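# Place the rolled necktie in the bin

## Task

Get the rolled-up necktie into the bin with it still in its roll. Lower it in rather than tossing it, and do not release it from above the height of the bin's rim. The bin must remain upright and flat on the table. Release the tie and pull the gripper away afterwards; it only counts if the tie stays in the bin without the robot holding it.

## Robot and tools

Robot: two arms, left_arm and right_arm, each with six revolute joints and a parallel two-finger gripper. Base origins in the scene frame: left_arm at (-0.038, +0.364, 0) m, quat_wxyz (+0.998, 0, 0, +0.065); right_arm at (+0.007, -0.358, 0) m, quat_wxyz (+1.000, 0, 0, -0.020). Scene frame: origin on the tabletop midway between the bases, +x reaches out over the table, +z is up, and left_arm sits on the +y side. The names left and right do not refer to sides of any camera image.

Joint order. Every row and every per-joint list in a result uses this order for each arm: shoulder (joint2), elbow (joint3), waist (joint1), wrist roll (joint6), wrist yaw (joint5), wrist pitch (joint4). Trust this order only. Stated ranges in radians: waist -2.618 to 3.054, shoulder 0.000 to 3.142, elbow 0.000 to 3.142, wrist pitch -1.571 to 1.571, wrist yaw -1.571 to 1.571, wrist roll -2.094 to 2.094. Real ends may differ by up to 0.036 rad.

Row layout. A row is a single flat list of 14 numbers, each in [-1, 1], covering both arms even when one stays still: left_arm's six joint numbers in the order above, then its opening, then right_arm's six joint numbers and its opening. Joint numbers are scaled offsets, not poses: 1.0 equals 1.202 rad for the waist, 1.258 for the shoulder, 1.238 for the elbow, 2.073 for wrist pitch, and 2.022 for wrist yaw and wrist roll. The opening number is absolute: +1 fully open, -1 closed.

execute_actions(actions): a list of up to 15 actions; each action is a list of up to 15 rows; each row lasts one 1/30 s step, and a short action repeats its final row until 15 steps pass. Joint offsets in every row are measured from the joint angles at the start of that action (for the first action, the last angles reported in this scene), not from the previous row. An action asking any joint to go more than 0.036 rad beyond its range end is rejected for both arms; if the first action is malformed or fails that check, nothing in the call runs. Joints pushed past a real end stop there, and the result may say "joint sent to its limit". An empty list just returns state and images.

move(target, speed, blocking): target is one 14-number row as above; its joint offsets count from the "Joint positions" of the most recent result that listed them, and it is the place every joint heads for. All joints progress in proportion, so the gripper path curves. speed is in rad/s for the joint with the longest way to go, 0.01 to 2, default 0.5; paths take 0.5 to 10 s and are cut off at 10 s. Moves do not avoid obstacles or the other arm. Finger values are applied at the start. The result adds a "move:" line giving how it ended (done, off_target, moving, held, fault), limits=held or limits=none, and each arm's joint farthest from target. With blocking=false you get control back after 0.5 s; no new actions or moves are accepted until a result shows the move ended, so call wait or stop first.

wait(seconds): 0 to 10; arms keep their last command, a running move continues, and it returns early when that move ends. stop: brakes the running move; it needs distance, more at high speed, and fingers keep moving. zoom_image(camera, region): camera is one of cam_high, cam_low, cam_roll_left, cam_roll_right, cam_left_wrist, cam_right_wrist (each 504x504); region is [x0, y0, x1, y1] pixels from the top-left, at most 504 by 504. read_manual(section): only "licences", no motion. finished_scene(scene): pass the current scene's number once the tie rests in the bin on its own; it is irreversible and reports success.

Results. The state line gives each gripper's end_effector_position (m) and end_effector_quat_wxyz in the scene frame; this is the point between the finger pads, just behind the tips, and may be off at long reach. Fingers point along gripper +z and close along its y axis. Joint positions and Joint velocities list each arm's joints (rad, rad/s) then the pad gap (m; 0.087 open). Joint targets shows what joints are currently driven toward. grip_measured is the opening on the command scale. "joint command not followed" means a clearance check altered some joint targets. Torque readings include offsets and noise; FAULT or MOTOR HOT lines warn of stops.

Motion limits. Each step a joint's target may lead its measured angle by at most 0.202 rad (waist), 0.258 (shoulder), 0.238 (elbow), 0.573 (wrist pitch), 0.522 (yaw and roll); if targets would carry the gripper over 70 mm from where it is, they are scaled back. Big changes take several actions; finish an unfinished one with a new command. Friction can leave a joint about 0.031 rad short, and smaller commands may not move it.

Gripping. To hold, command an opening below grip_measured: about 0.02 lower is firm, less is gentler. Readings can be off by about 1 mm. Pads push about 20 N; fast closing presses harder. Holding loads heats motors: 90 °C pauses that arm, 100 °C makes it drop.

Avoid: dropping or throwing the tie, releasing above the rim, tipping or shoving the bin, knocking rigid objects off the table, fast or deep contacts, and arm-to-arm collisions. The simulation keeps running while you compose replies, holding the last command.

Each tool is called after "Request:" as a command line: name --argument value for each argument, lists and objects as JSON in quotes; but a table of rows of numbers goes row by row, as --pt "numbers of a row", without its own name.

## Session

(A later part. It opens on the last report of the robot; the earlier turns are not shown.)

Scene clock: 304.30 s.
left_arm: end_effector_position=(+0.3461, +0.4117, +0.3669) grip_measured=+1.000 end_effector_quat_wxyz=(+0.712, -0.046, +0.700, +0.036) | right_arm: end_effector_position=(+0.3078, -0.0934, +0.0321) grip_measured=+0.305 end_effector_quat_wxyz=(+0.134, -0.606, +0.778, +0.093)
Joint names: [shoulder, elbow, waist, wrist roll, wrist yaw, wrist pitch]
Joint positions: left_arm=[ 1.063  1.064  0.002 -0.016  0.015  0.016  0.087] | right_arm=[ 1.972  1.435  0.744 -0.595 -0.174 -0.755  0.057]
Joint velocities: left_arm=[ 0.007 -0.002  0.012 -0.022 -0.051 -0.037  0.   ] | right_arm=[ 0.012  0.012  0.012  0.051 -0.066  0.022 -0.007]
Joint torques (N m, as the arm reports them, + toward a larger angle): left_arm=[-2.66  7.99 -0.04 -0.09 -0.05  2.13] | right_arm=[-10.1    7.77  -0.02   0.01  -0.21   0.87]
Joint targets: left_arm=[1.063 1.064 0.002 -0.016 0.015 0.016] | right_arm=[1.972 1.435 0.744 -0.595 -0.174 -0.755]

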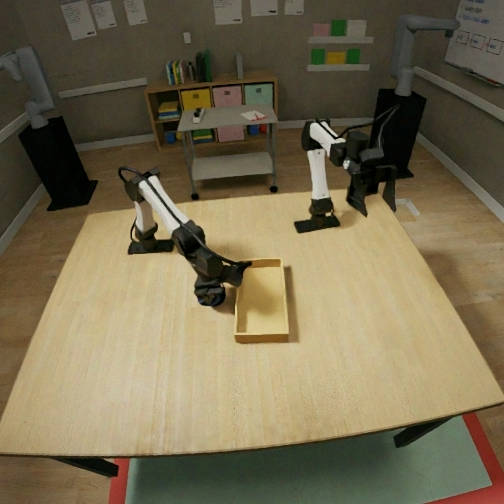

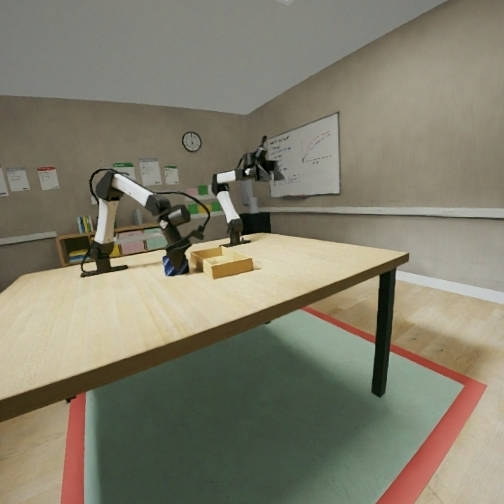

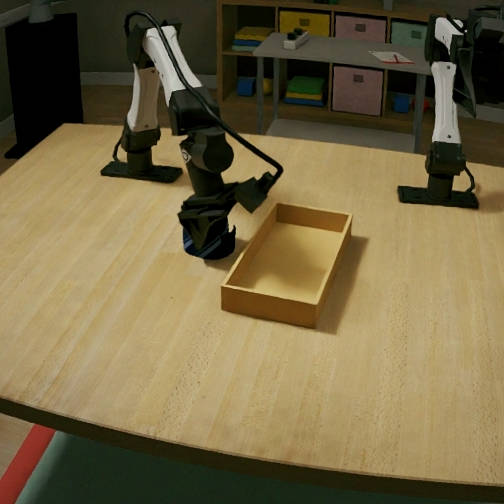

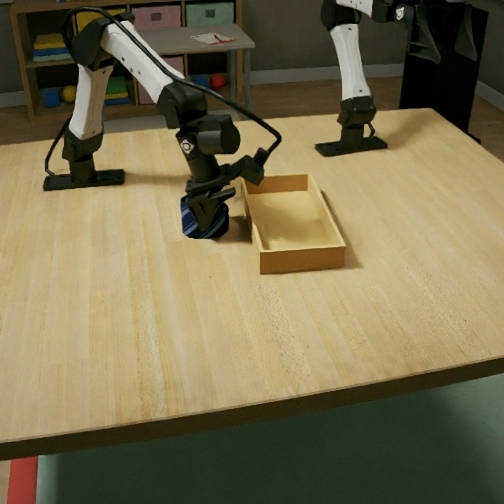

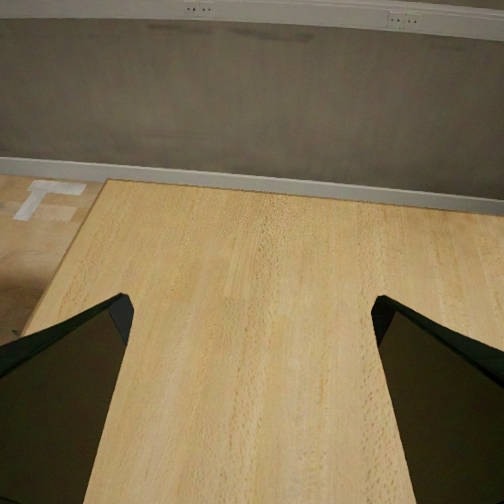

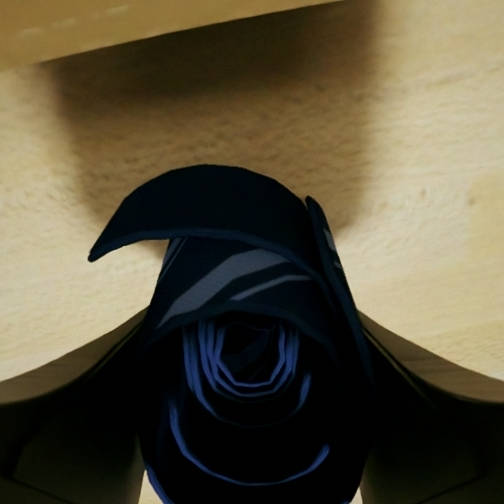

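Request:
execute_actions --actions '[[[0,0,0,0,0,0,1, 0,0,0,0,0,0,0.27],[0,0,0,0,0,0,1, 0,0,0,0,0,0,0.24],[0,0,0,0,0,0,1, 0,0,0,0,0,0,0.21],[0,0,0,0,0,0,1, 0,0,0,0,0,0,0.18],[0,0,0,0,0,0,1, 0,0,0,0,0,0,0.15],[0,0,0,0,0,0,1, 0,0,0,0,0,0,0.12],[0,0,0,0,0,0,1, 0,0,0,0,0,0,0.09],[0,0,0,0,0,0,1, 0,0,0,0,0,0,0.06],[0,0,0,0,0,0,1, 0,0,0,0,0,0,0.03],[0,0,0,0,0,0,1, 0,0,0,0,0,0,0.0],[0,0,0,0,0,0,1, 0,0,0,0,0,0,-0.03],[0,0,0,0,0,0,1, 0,0,0,0,0,0,-0.06],[0,0,0,0,0,0,1, 0,0,0,0,0,0,-0.08],[0,0,0,0,0,0,1, 0,0,0,0,0,0,-0.08],[0,0,0,0,0,0,1, 0,0,0,0,0,0,-0.08]]]'

Scene clock: 309.50 s.
left_arm: end_effector_position=(+0.3461, +0.4117, +0.3669) grip_measured=+1.000 end_effector_quat_wxyz=(+0.712, -0.046, +0.700, +0.036) | right_arm: end_effector_position=(+0.3078, -0.0934, +0.0321) grip_measured=-0.075 end_effector_quat_wxyz=(+0.134, -0.606, +0.778, +0.093)
Joint names: [shoulder, elbow, waist, wrist roll, wrist yaw, wrist pitch]
Joint positions: left_arm=[ 1.063  1.064  0.002 -0.016  0.015  0.016  0.087] | right_arm=[ 1.972  1.435  0.744 -0.595 -0.174 -0.755  0.04 ]
Joint velocities: left_arm=[ 0.007 -0.022 -0.012  0.007 -0.022  0.066  0.   ] | right_arm=[-0.002 -0.007 -0.017  0.022  0.051  0.051 -0.001]
Joint torques (N m, as the arm reports them, + toward a larger angle): left_arm=[-2.66  8.01 -0.04 -0.09 -0.06  2.13] | right_arm=[-10.14   7.73  -0.04   0.01  -0.21   0.87]
Joint targets: left_arm=[1.063 1.064 0.002 -0.016 0.015 0.016] | right_arm=[1.972 1.435 0.744 -0.595 -0.174 -0.755]

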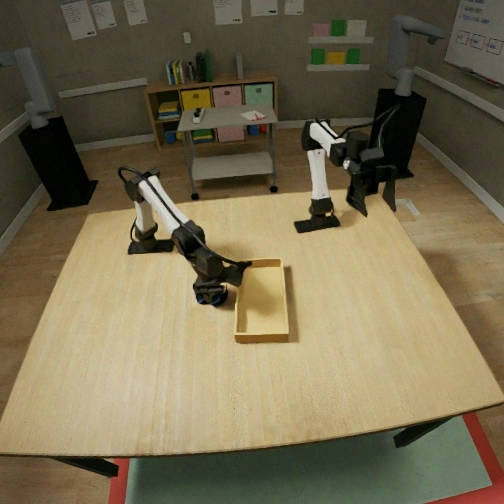

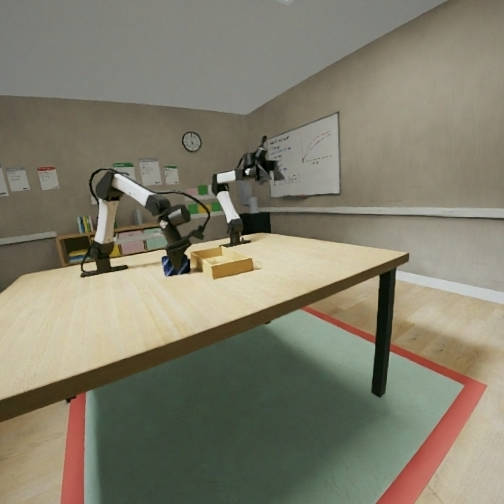

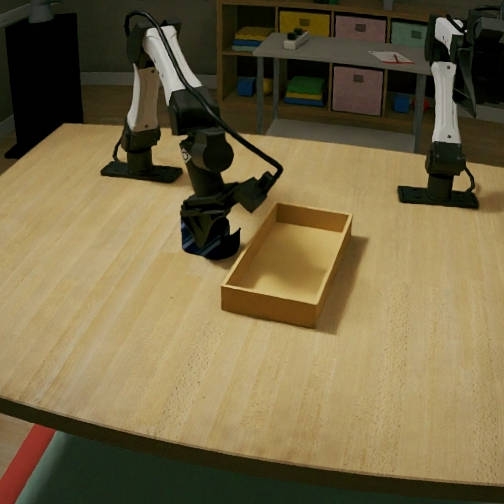

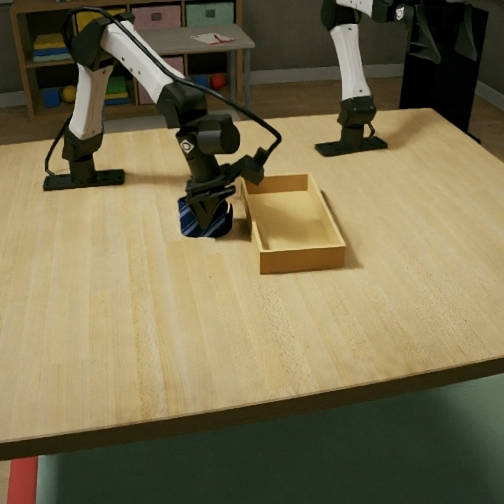

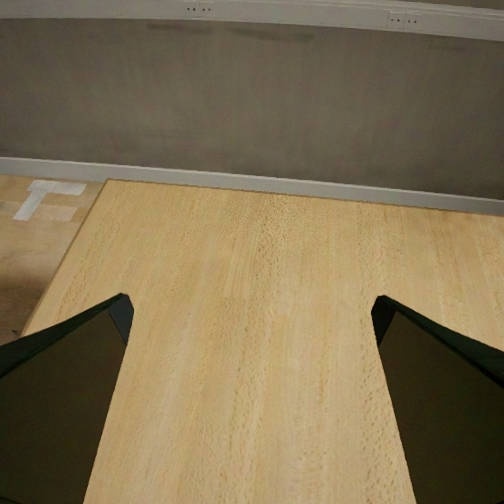

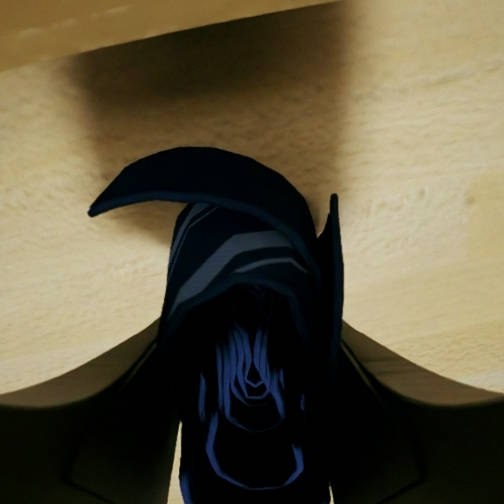

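Request:
execute_actions --actions '[[[0,0,0,0,0,0,1, 0,0,0,0,0,0,-0.09],[0,0,0,0,0,0,1, 0,0,0,0,0,0,-0.10],[0,0,0,0,0,0,1, 0,0,0,0,0,0,-0.11],[0,0,0,0,0,0,1, 0,0,0,0,0,0,-0.12],[0,0,0,0,0,0,1, 0,0,0,0,0,0,-0.13],[0,0,0,0,0,0,1, 0,0,0,0,0,0,-0.14],[0,0,0,0,0,0,1, 0,0,0,0,0,0,-0.15],[0,0,0,0,0,0,1, 0,0,0,0,0,0,-0.16]]]'

Scene clock: 314.47 s.
left_arm: end_effector_position=(+0.3461, +0.4117, +0.3669) grip_measured=+1.000 end_effector_quat_wxyz=(+0.712, -0.046, +0.700, +0.036) | right_arm: end_effector_position=(+0.3078, -0.0934, +0.0321) grip_measured=-0.121 end_effector_quat_wxyz=(+0.134, -0.606, +0.778, +0.093)
Joint names: [shoulder, elbow, waist, wrist roll, wrist yaw, wrist pitch]
Joint positions: left_arm=[ 1.063  1.064  0.002 -0.016  0.015  0.016  0.087] | right_arm=[ 1.972  1.435  0.744 -0.595 -0.174 -0.755  0.038]
Joint velocities: left_arm=[-0.002  0.002 -0.002  0.051 -0.007 -0.037  0.   ] | right_arm=[ 0.032 -0.002  0.017 -0.037 -0.007 -0.007 -0.   ]
Joint torques (N m, as the arm reports them, + toward a larger angle): left_arm=[-2.66  8.02 -0.05 -0.09 -0.06  2.13] | right_arm=[-10.1    7.75  -0.05   0.01  -0.21   0.88]
Joint targets: left_arm=[1.063 1.064 0.002 -0.016 0.015 0.016] | right_arm=[1.972 1.435 0.744 -0.595 -0.174 -0.755]

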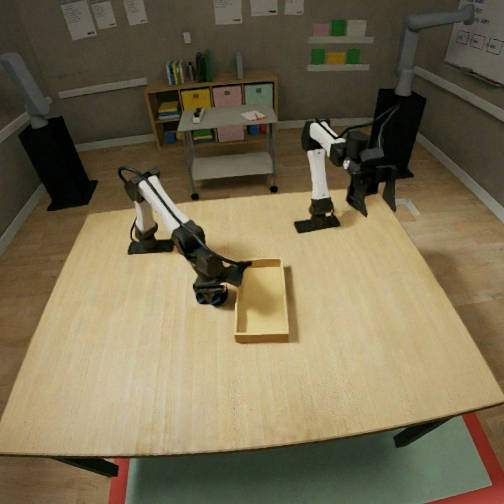

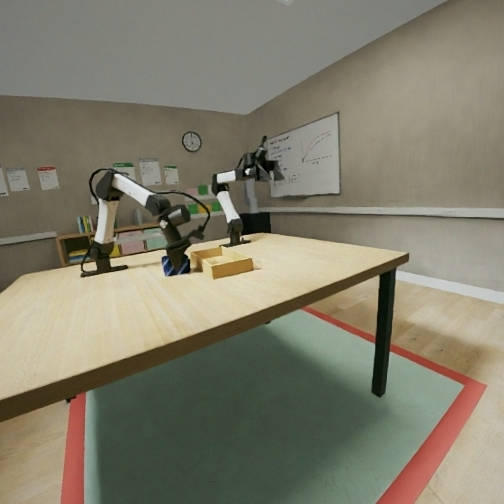

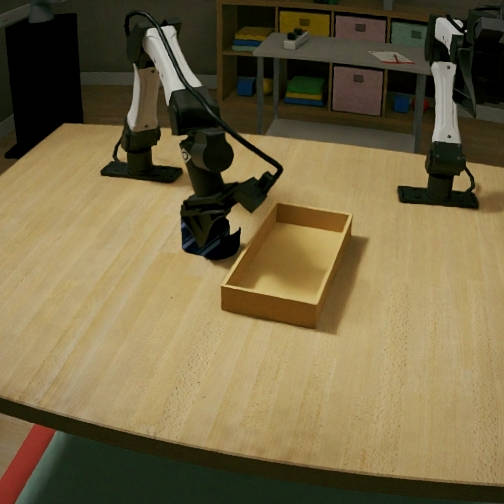

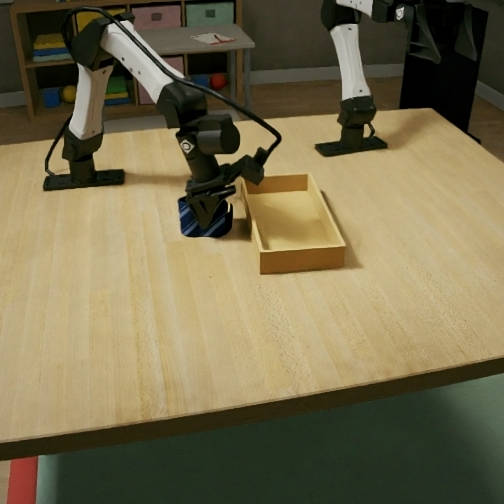

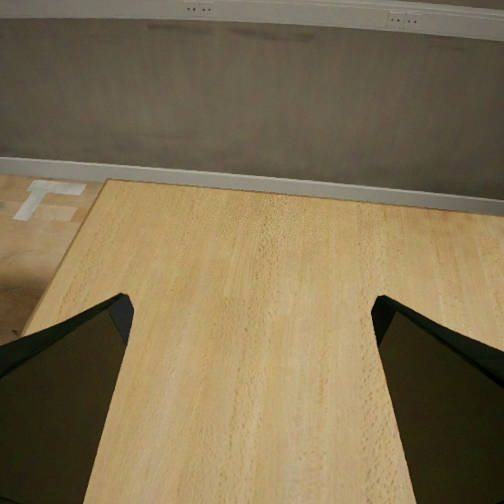

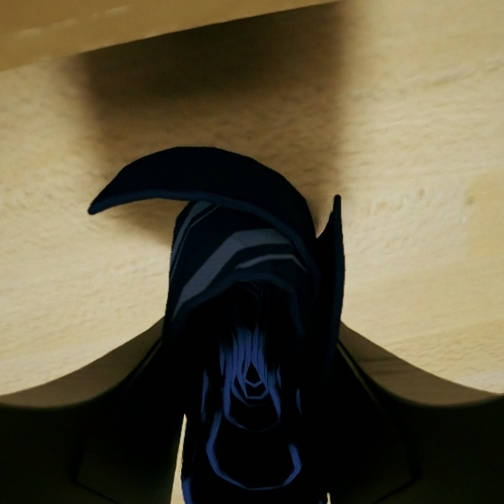

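Request:
move --target '[0, 0, 0, 0, 0, 0, 1, 0.0, 0.305, 0.0, 0.0, 0.0, -0.1768, -0.145]' --speed 0.45

Scene clock: 329.90 s.
left_arm: end_effector_position=(+0.3461, +0.4117, +0.3669) grip_measured=+1.000 end_effector_quat_wxyz=(+0.712, -0.046, +0.700, +0.036) | right_arm: end_effector_position=(+0.3165, -0.0861, +0.1214) grip_measured=-0.126 end_effector_quat_wxyz=(+0.135, -0.606, +0.778, +0.093)
Joint names: [shoulder, elbow, waist, wrist roll, wrist yaw, wrist pitch]
Joint positions: left_arm=[ 1.063  1.064  0.002 -0.016  0.015  0.016  0.087] | right_arm=[ 1.972  1.794  0.744 -0.595 -0.174 -1.11   0.038]
Joint velocities: left_arm=[ 0.012 -0.022 -0.002  0.022 -0.007  0.007  0.   ] | right_arm=[-0.002 -0.012  0.002 -0.007 -0.051 -0.066 -0.   ]
Joint torques (N m, as the arm reports them, + toward a larger angle): left_arm=[-2.63  8.   -0.05 -0.08 -0.05  2.13] | right_arm=[-10.34   9.63  -0.03   0.01  -0.21   0.79]
Joint targets: left_arm=[1.063 1.064 0.002 -0.016 0.015 0.016] | right_arm=[1.972 1.813 0.744 -0.595 -0.174 -1.121]
move: done; limits=none; left_arm: farthest joint: the waist, 0.000 radians from its target (0.000 radians at the start); right_arm: farthest joint: the elbow, 0.019 radians from its target (0.377 radians at the start)

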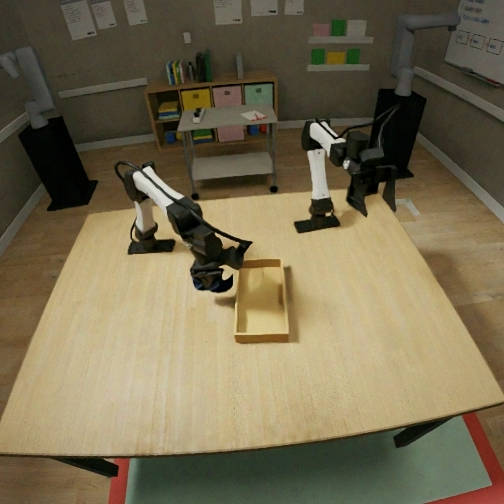

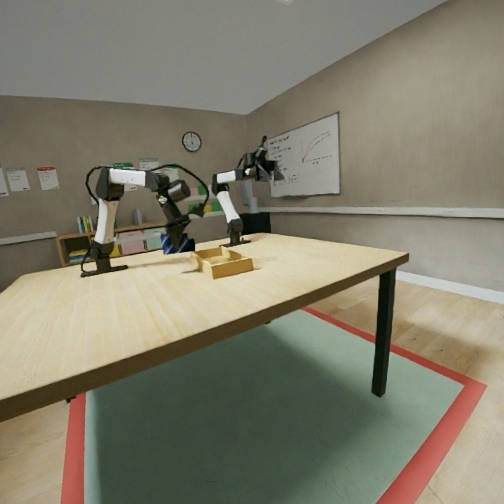

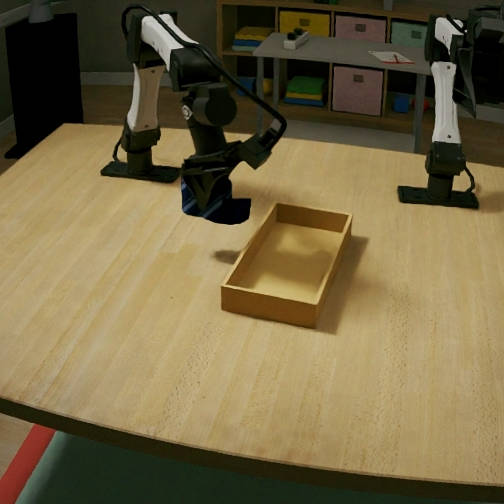

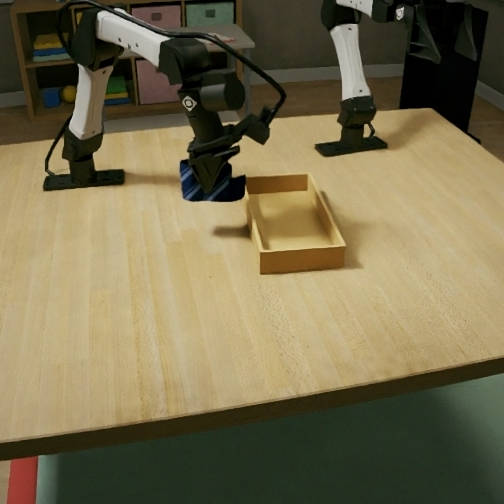

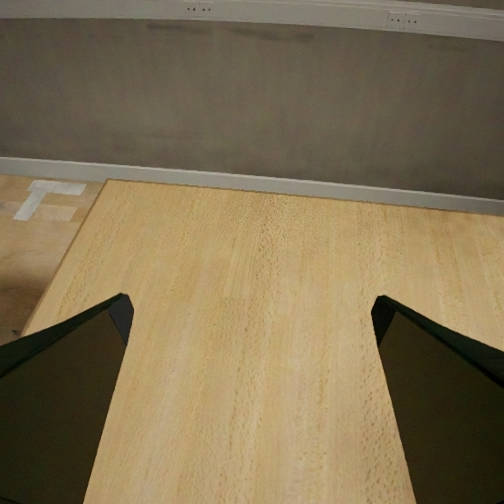

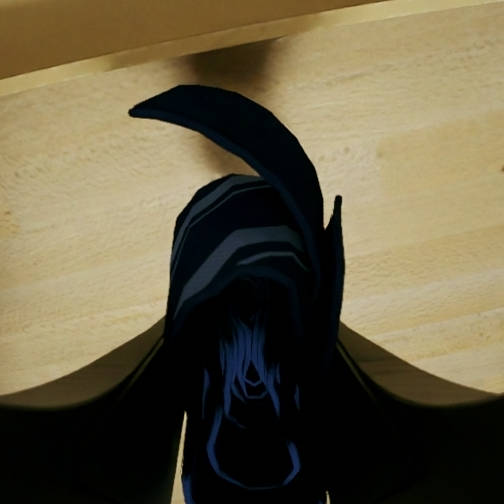

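Request:
move --target '[0, 0, 0, 0, 0, 0, 1, 0.2591, 0.3785, 0.2625, 0.0, 0.0, -0.0273, -0.145]' --speed 0.45

Scene clock: 351.07 s.
left_arm: end_effector_position=(+0.3461, +0.4117, +0.3669) grip_measured=+1.000 end_effector_quat_wxyz=(+0.712, -0.046, +0.700, +0.036) | right_arm: end_effector_position=(+0.2621, +0.0708, +0.1155) grip_measured=-0.126 end_effector_quat_wxyz=(-0.161, +0.719, -0.665, -0.122)
Joint names: [shoulder, elbow, waist, wrist roll, wrist yaw, wrist pitch]
Joint positions: left_arm=[ 1.063  1.064  0.002 -0.016  0.015  0.016  0.087] | right_arm=[ 2.284  2.238  1.06  -0.595 -0.173 -1.155  0.038]
Joint velocities: left_arm=[ 0.002 -0.002 -0.017 -0.007 -0.037 -0.022  0.   ] | right_arm=[ 0.002 -0.007  0.012  0.007  0.051 -0.037  0.   ]
Joint torques (N m, as the arm reports them, + toward a larger angle): left_arm=[-2.68  8.03 -0.09 -0.09 -0.05  2.13] | right_arm=[-11.69   9.99  -0.03   0.02  -0.21   0.93]
Joint targets: left_arm=[1.063 1.064 0.002 -0.016 0.015 0.016] | right_arm=[2.298 2.262 1.059 -0.595 -0.174 -1.166]
move: off_target (right_arm); limits=none; left_arm: farthest joint: the waist, 0.000 radians from its target (0.000 radians at the start); right_arm: farthest joint: the elbow, 0.024 radians from its target (0.469 radians at the start)

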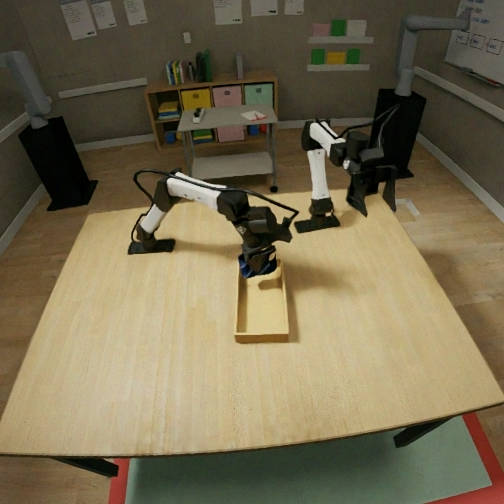

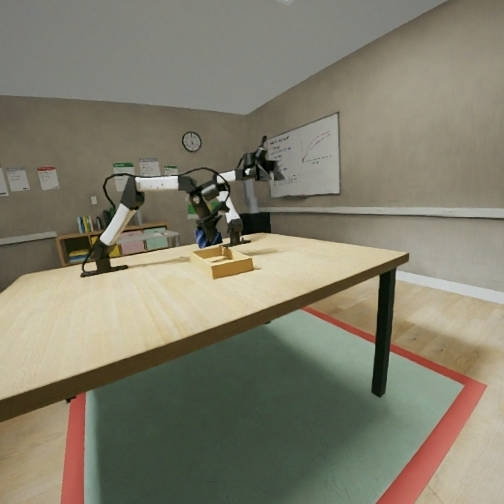

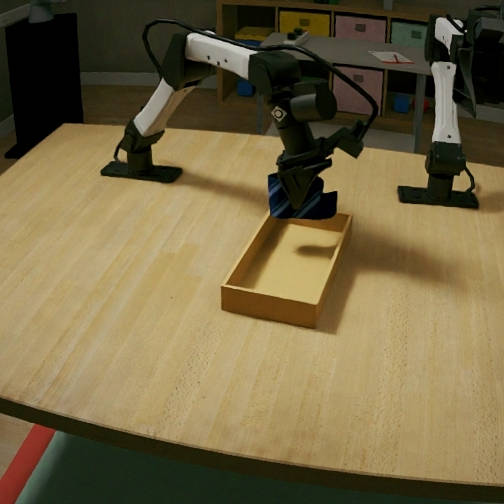

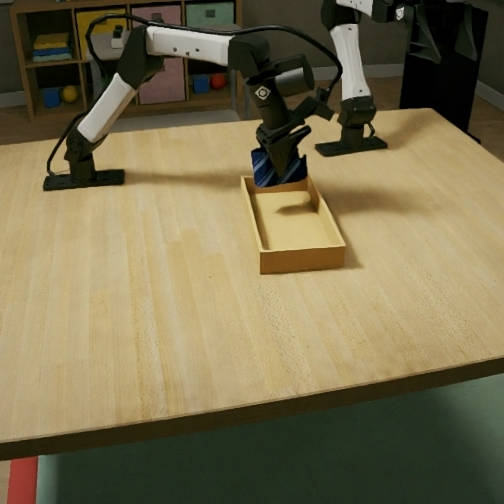

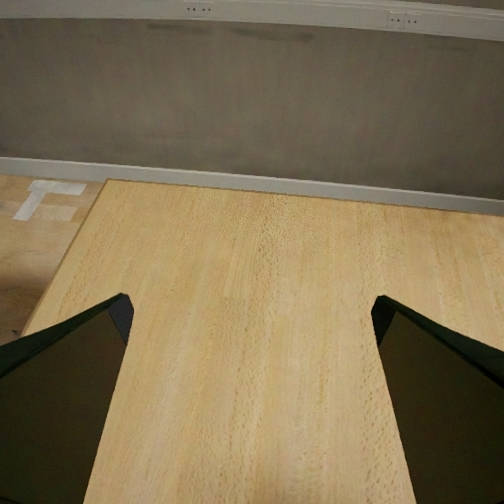

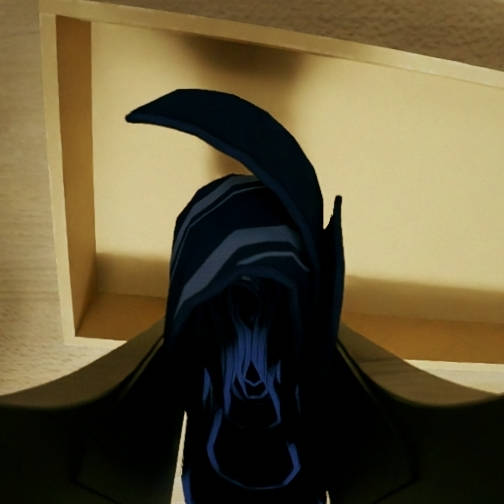

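Request:
move --target '[0, 0, 0, 0, 0, 0, 1, 0.0625, -0.0987, 0.0, 0.0, 0.0, 0.0578, -0.145]' --speed 0.2

Scene clock: 371.30 s.
left_arm: end_effector_position=(+0.3461, +0.4117, +0.3669) grip_measured=+1.000 end_effector_quat_wxyz=(+0.712, -0.046, +0.700, +0.036) | right_arm: end_effector_position=(+0.2612, +0.0694, +0.0538) grip_measured=-0.126 end_effector_quat_wxyz=(-0.122, +0.721, -0.672, -0.114)
Joint names: [shoulder, elbow, waist, wrist roll, wrist yaw, wrist pitch]
Joint positions: left_arm=[ 1.063  1.064  0.002 -0.016  0.015  0.016  0.087] | right_arm=[ 2.356  2.131  1.06  -0.595 -0.173 -1.057  0.038]
Joint velocities: left_arm=[-0.007 -0.002  0.002  0.037  0.007  0.022  0.   ] | right_arm=[ 0.032 -0.022 -0.002  0.081  0.007  0.007  0.001]
Joint torques (N m, as the arm reports them, + toward a larger angle): left_arm=[-2.68  7.99 -0.05 -0.08 -0.06  2.13] | right_arm=[-12.64   6.75  -0.05   0.01  -0.21   1.08]
Joint targets: left_arm=[1.063 1.064 0.002 -0.016 0.015 0.016] | right_arm=[2.363 2.116 1.060 -0.595 -0.173 -1.035]
move: off_target (right_arm); limits=none; left_arm: farthest joint: the waist, 0.000 radians from its target (0.000 radians at the start); right_arm: farthest joint: the wrist pitch, 0.022 radians from its target (0.121 radians at the start)

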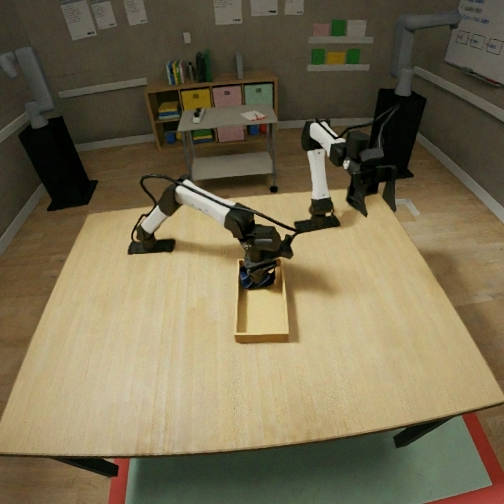

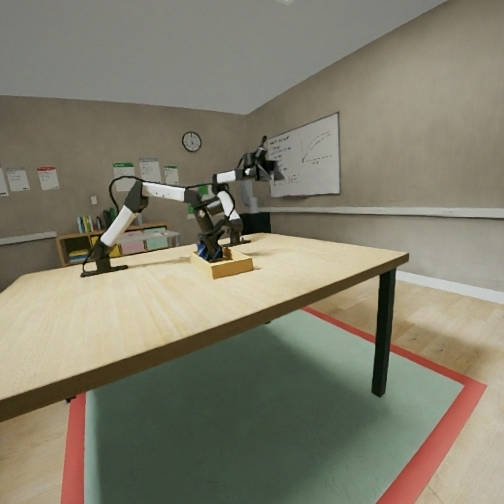

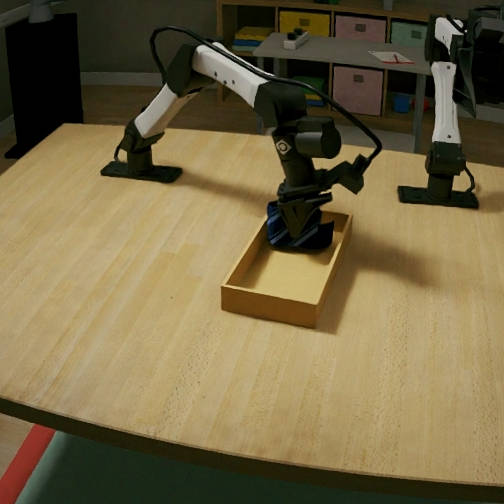

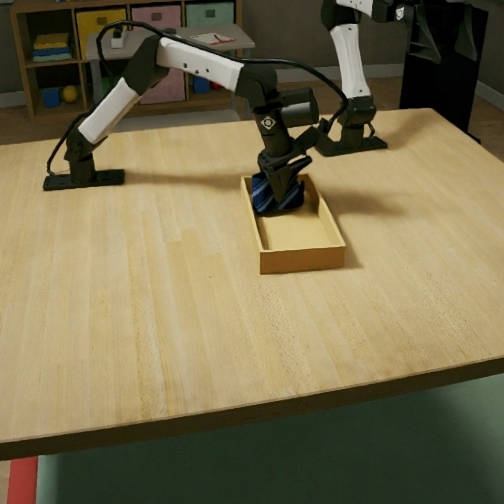

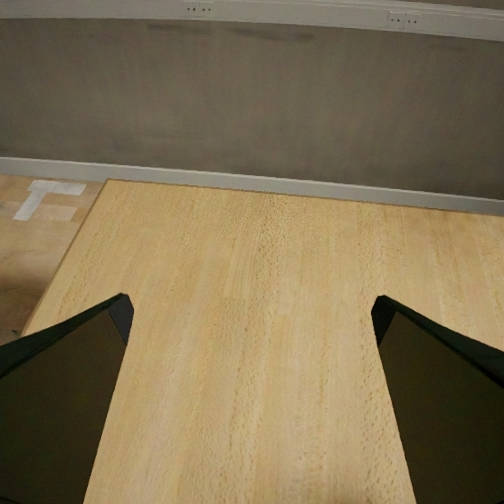

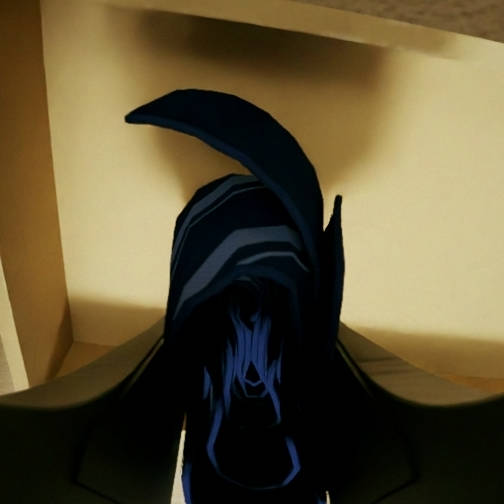

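Request:
zoom_image --camera "cam_roll_left" --region '[240, 170, 370, 290]'

Region (240, 170, 370, 290) of cam_roll_left's 504x504 image, scaled by 3.877, with more detail than that image has; it fills the top 465 rows of this view, and the rest is white.

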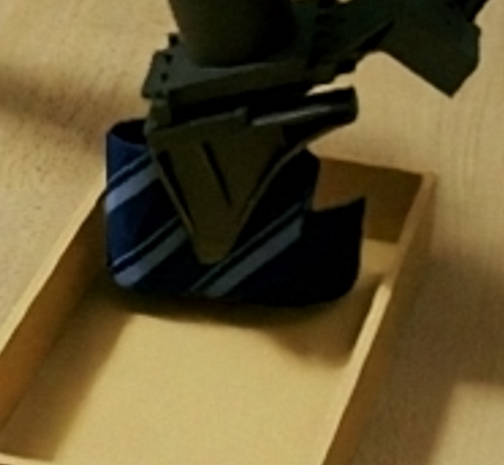

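Request:
move --target '[0, 0, 0, 0, 0, 0, 1, 0.1415, 0.2197, 0.0, 0.0, 0.0, -0.0193, -0.145]' --speed 0.3

Scene clock: 388.40 s.
left_arm: end_effector_position=(+0.3461, +0.4117, +0.3669) grip_measured=+1.000 end_effector_quat_wxyz=(+0.712, -0.046, +0.700, +0.036) | right_arm: end_effector_position=(+0.2825, +0.1041, +0.0455) grip_measured=-0.126 end_effector_quat_wxyz=(-0.150, +0.720, -0.668, -0.119)
Joint names: [shoulder, elbow, waist, wrist roll, wrist yaw, wrist pitch]
Joint positions: left_arm=[ 1.063  1.064  0.002 -0.016  0.015  0.016  0.087] | right_arm=[ 2.518  2.379  1.06  -0.595 -0.173 -1.086  0.038]
Joint velocities: left_arm=[-0.007  0.007 -0.002 -0.037  0.081 -0.095  0.   ] | right_arm=[ 0.002  0.007  0.002  0.081 -0.066 -0.051  0.001]
Joint torques (N m, as the arm reports them, + toward a larger angle): left_arm=[-2.67  7.99 -0.06 -0.08 -0.05  2.13] | right_arm=[-13.01  10.08  -0.04   0.01  -0.21   0.88]
Joint targets: left_arm=[1.063 1.064 0.002 -0.016 0.015 0.016] | right_arm=[2.534 2.403 1.060 -0.595 -0.173 -1.097]
move: off_target (right_arm); limits=none; left_arm: farthest joint: the waist, 0.000 radians from its target (0.000 radians at the start); right_arm: farthest joint: the elbow, 0.024 radians from its target (0.272 radians at the start)

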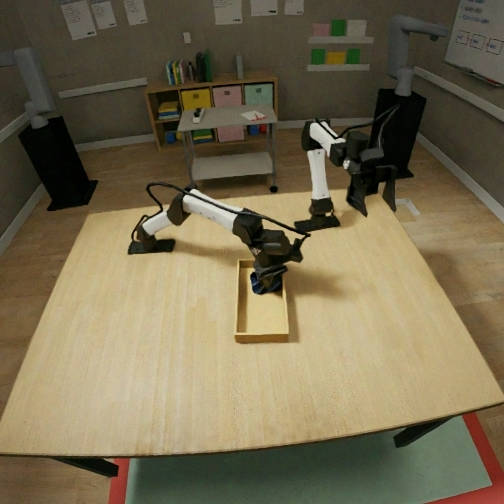

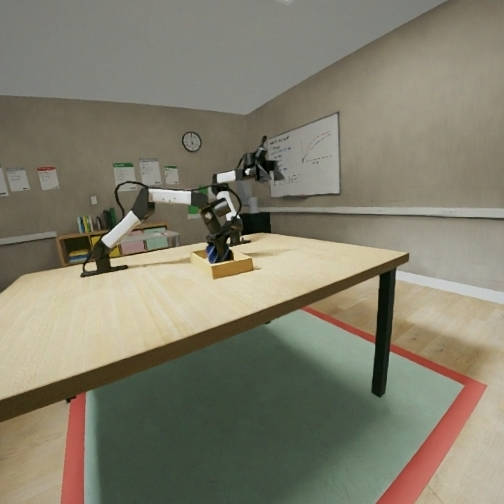

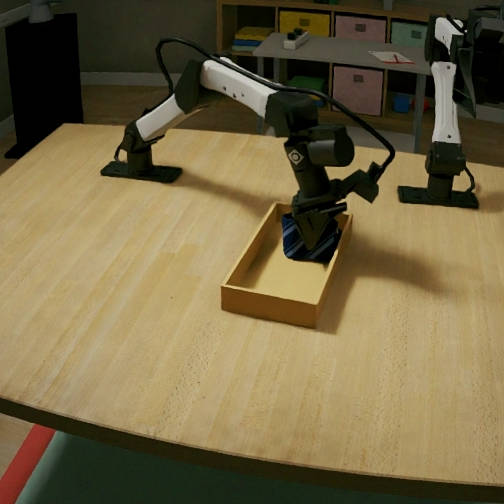

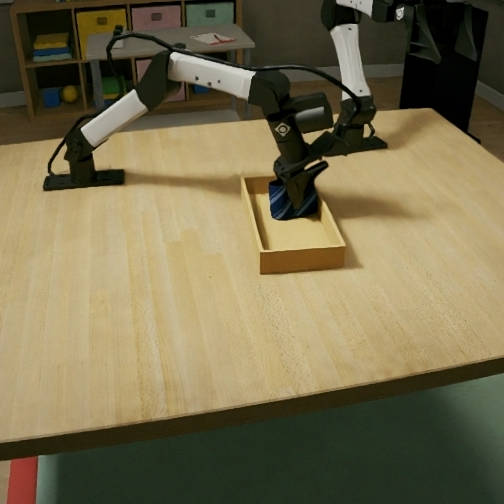

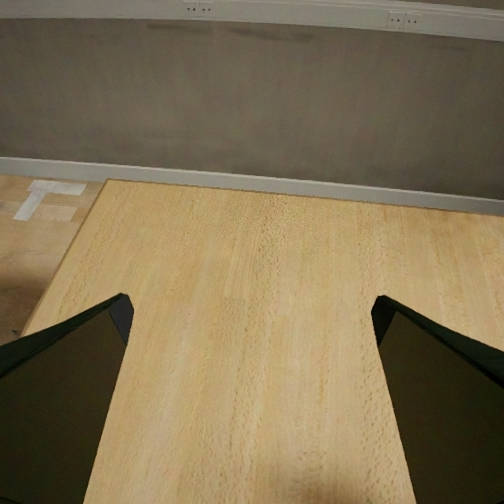

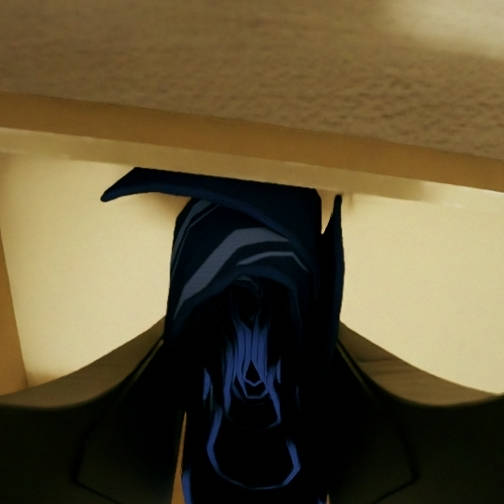

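Request:
execute_actions --actions '[[[0,0,0,0,0,0,1, 0.012,0.015,0,0,0,0,-0.145],[0,0,0,0,0,0,1, 0.0135,0.015,0,0,0,0,-0.145],[0,0,0,0,0,0,1, 0.015,0.015,0,0,0,0,-0.145],[0,0,0,0,0,0,1, 0.0165,0.015,0,0,0,0,-0.145],[0,0,0,0,0,0,1, 0.018,0.015,0,0,0,0,-0.145],[0,0,0,0,0,0,1, 0.0195,0.015,0,0,0,0,-0.145],[0,0,0,0,0,0,1, 0.021,0.015,0,0,0,0,-0.145]]]'

Scene clock: 394.07 s.
left_arm: end_effector_position=(+0.3461, +0.4117, +0.3669) grip_measured=+1.000 end_effector_quat_wxyz=(+0.712, -0.046, +0.700, +0.036) | right_arm: end_effector_position=(+0.2824, +0.1039, +0.0455) grip_measured=-0.126 end_effector_quat_wxyz=(-0.149, +0.720, -0.668, -0.119)
Joint names: [shoulder, elbow, waist, wrist roll, wrist yaw, wrist pitch]
Joint positions: left_arm=[ 1.063  1.064  0.002 -0.016  0.015  0.016  0.087] | right_arm=[ 2.518  2.379  1.06  -0.595 -0.173 -1.087  0.038]
Joint velocities: left_arm=[-0.007 -0.022 -0.007 -0.022 -0.051 -0.037  0.   ] | right_arm=[-0.007  0.007  0.002 -0.007  0.007  0.007  0.001]
Joint torques (N m, as the arm reports them, + toward a larger angle): left_arm=[-2.69  7.99 -0.04 -0.09 -0.05  2.13] | right_arm=[-12.26   9.63  -0.02   0.02  -0.2    0.98]
Joint targets: left_arm=[1.063 1.064 0.002 -0.016 0.015 0.016] | right_arm=[2.544 2.398 1.060 -0.595 -0.173 -1.086]

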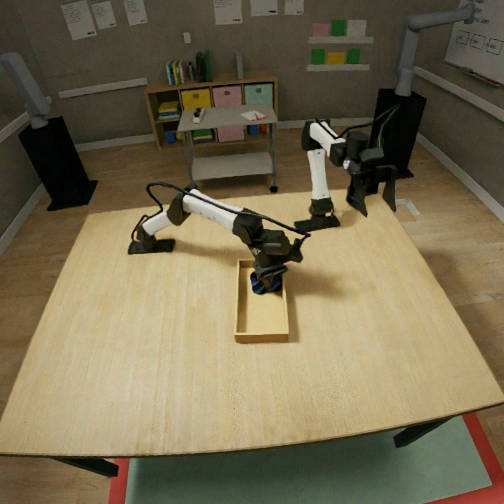

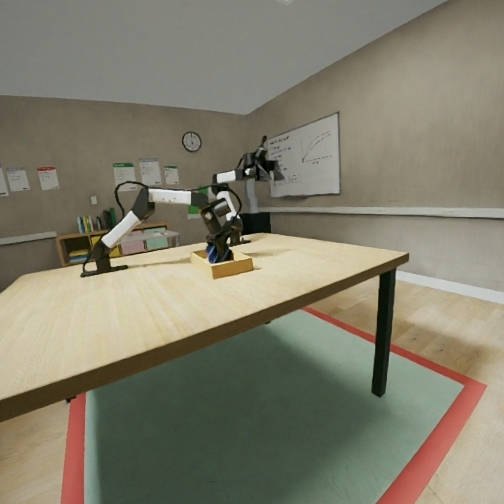

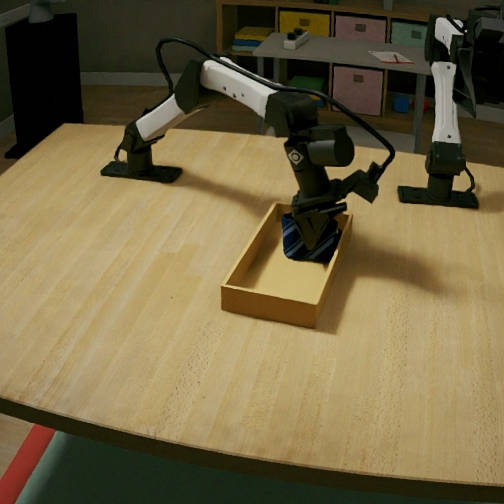

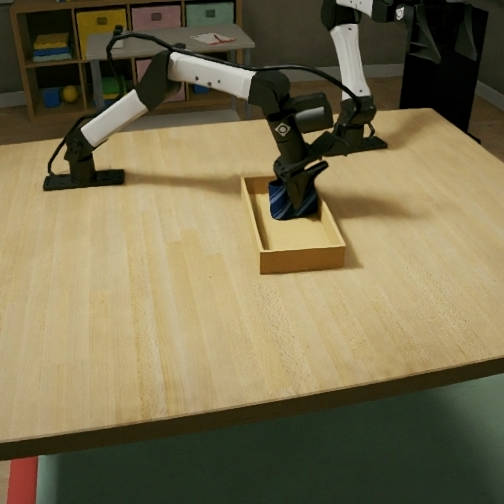

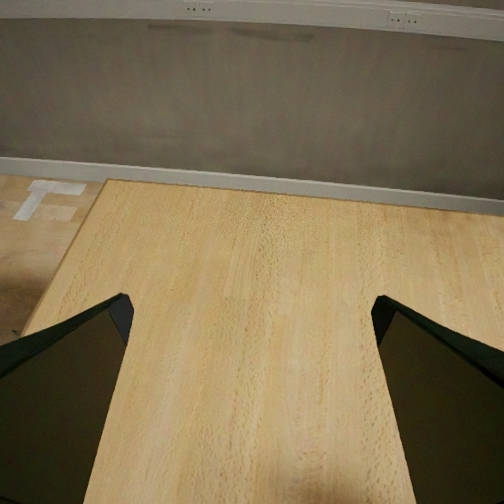

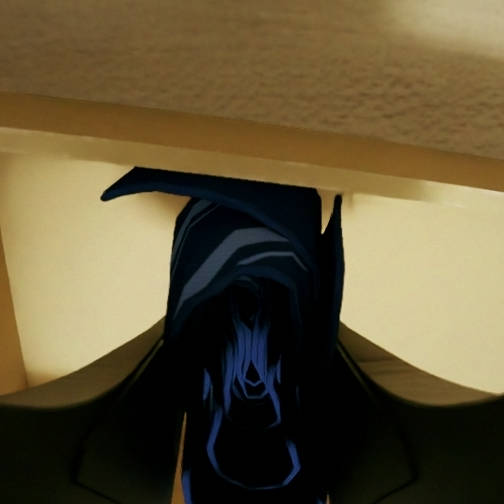

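Request:
zoom_image --camera "cam_roll_right" --region '[240, 150, 350, 250]'

Request:
zoom_image --camera "cam_roll_left" --region '[260, 190, 370, 290]'

Region (240, 150, 350, 250) of cam_roll_right's 504x504 image, scaled by 4.582, with more detail than that image has; it fills the top 458 rows of this view, and the rest is white.

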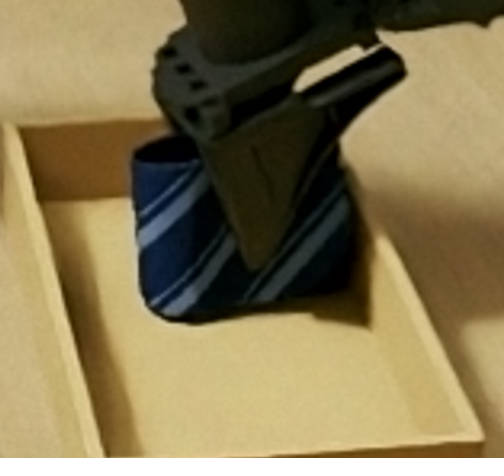

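Region (260, 190, 370, 290) of cam_roll_left's 504x504 image, scaled by 4.582, with more detail than that image has; it fills the top 458 rows of this view, and the rest is white.

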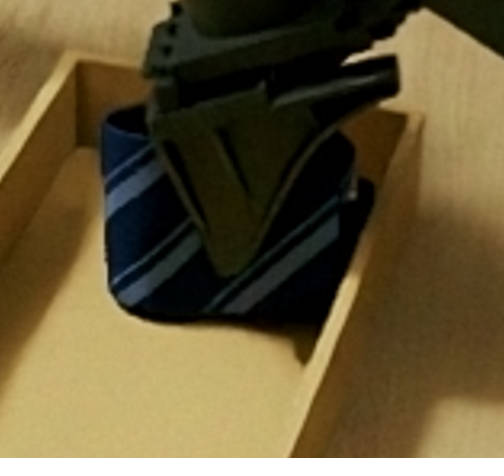

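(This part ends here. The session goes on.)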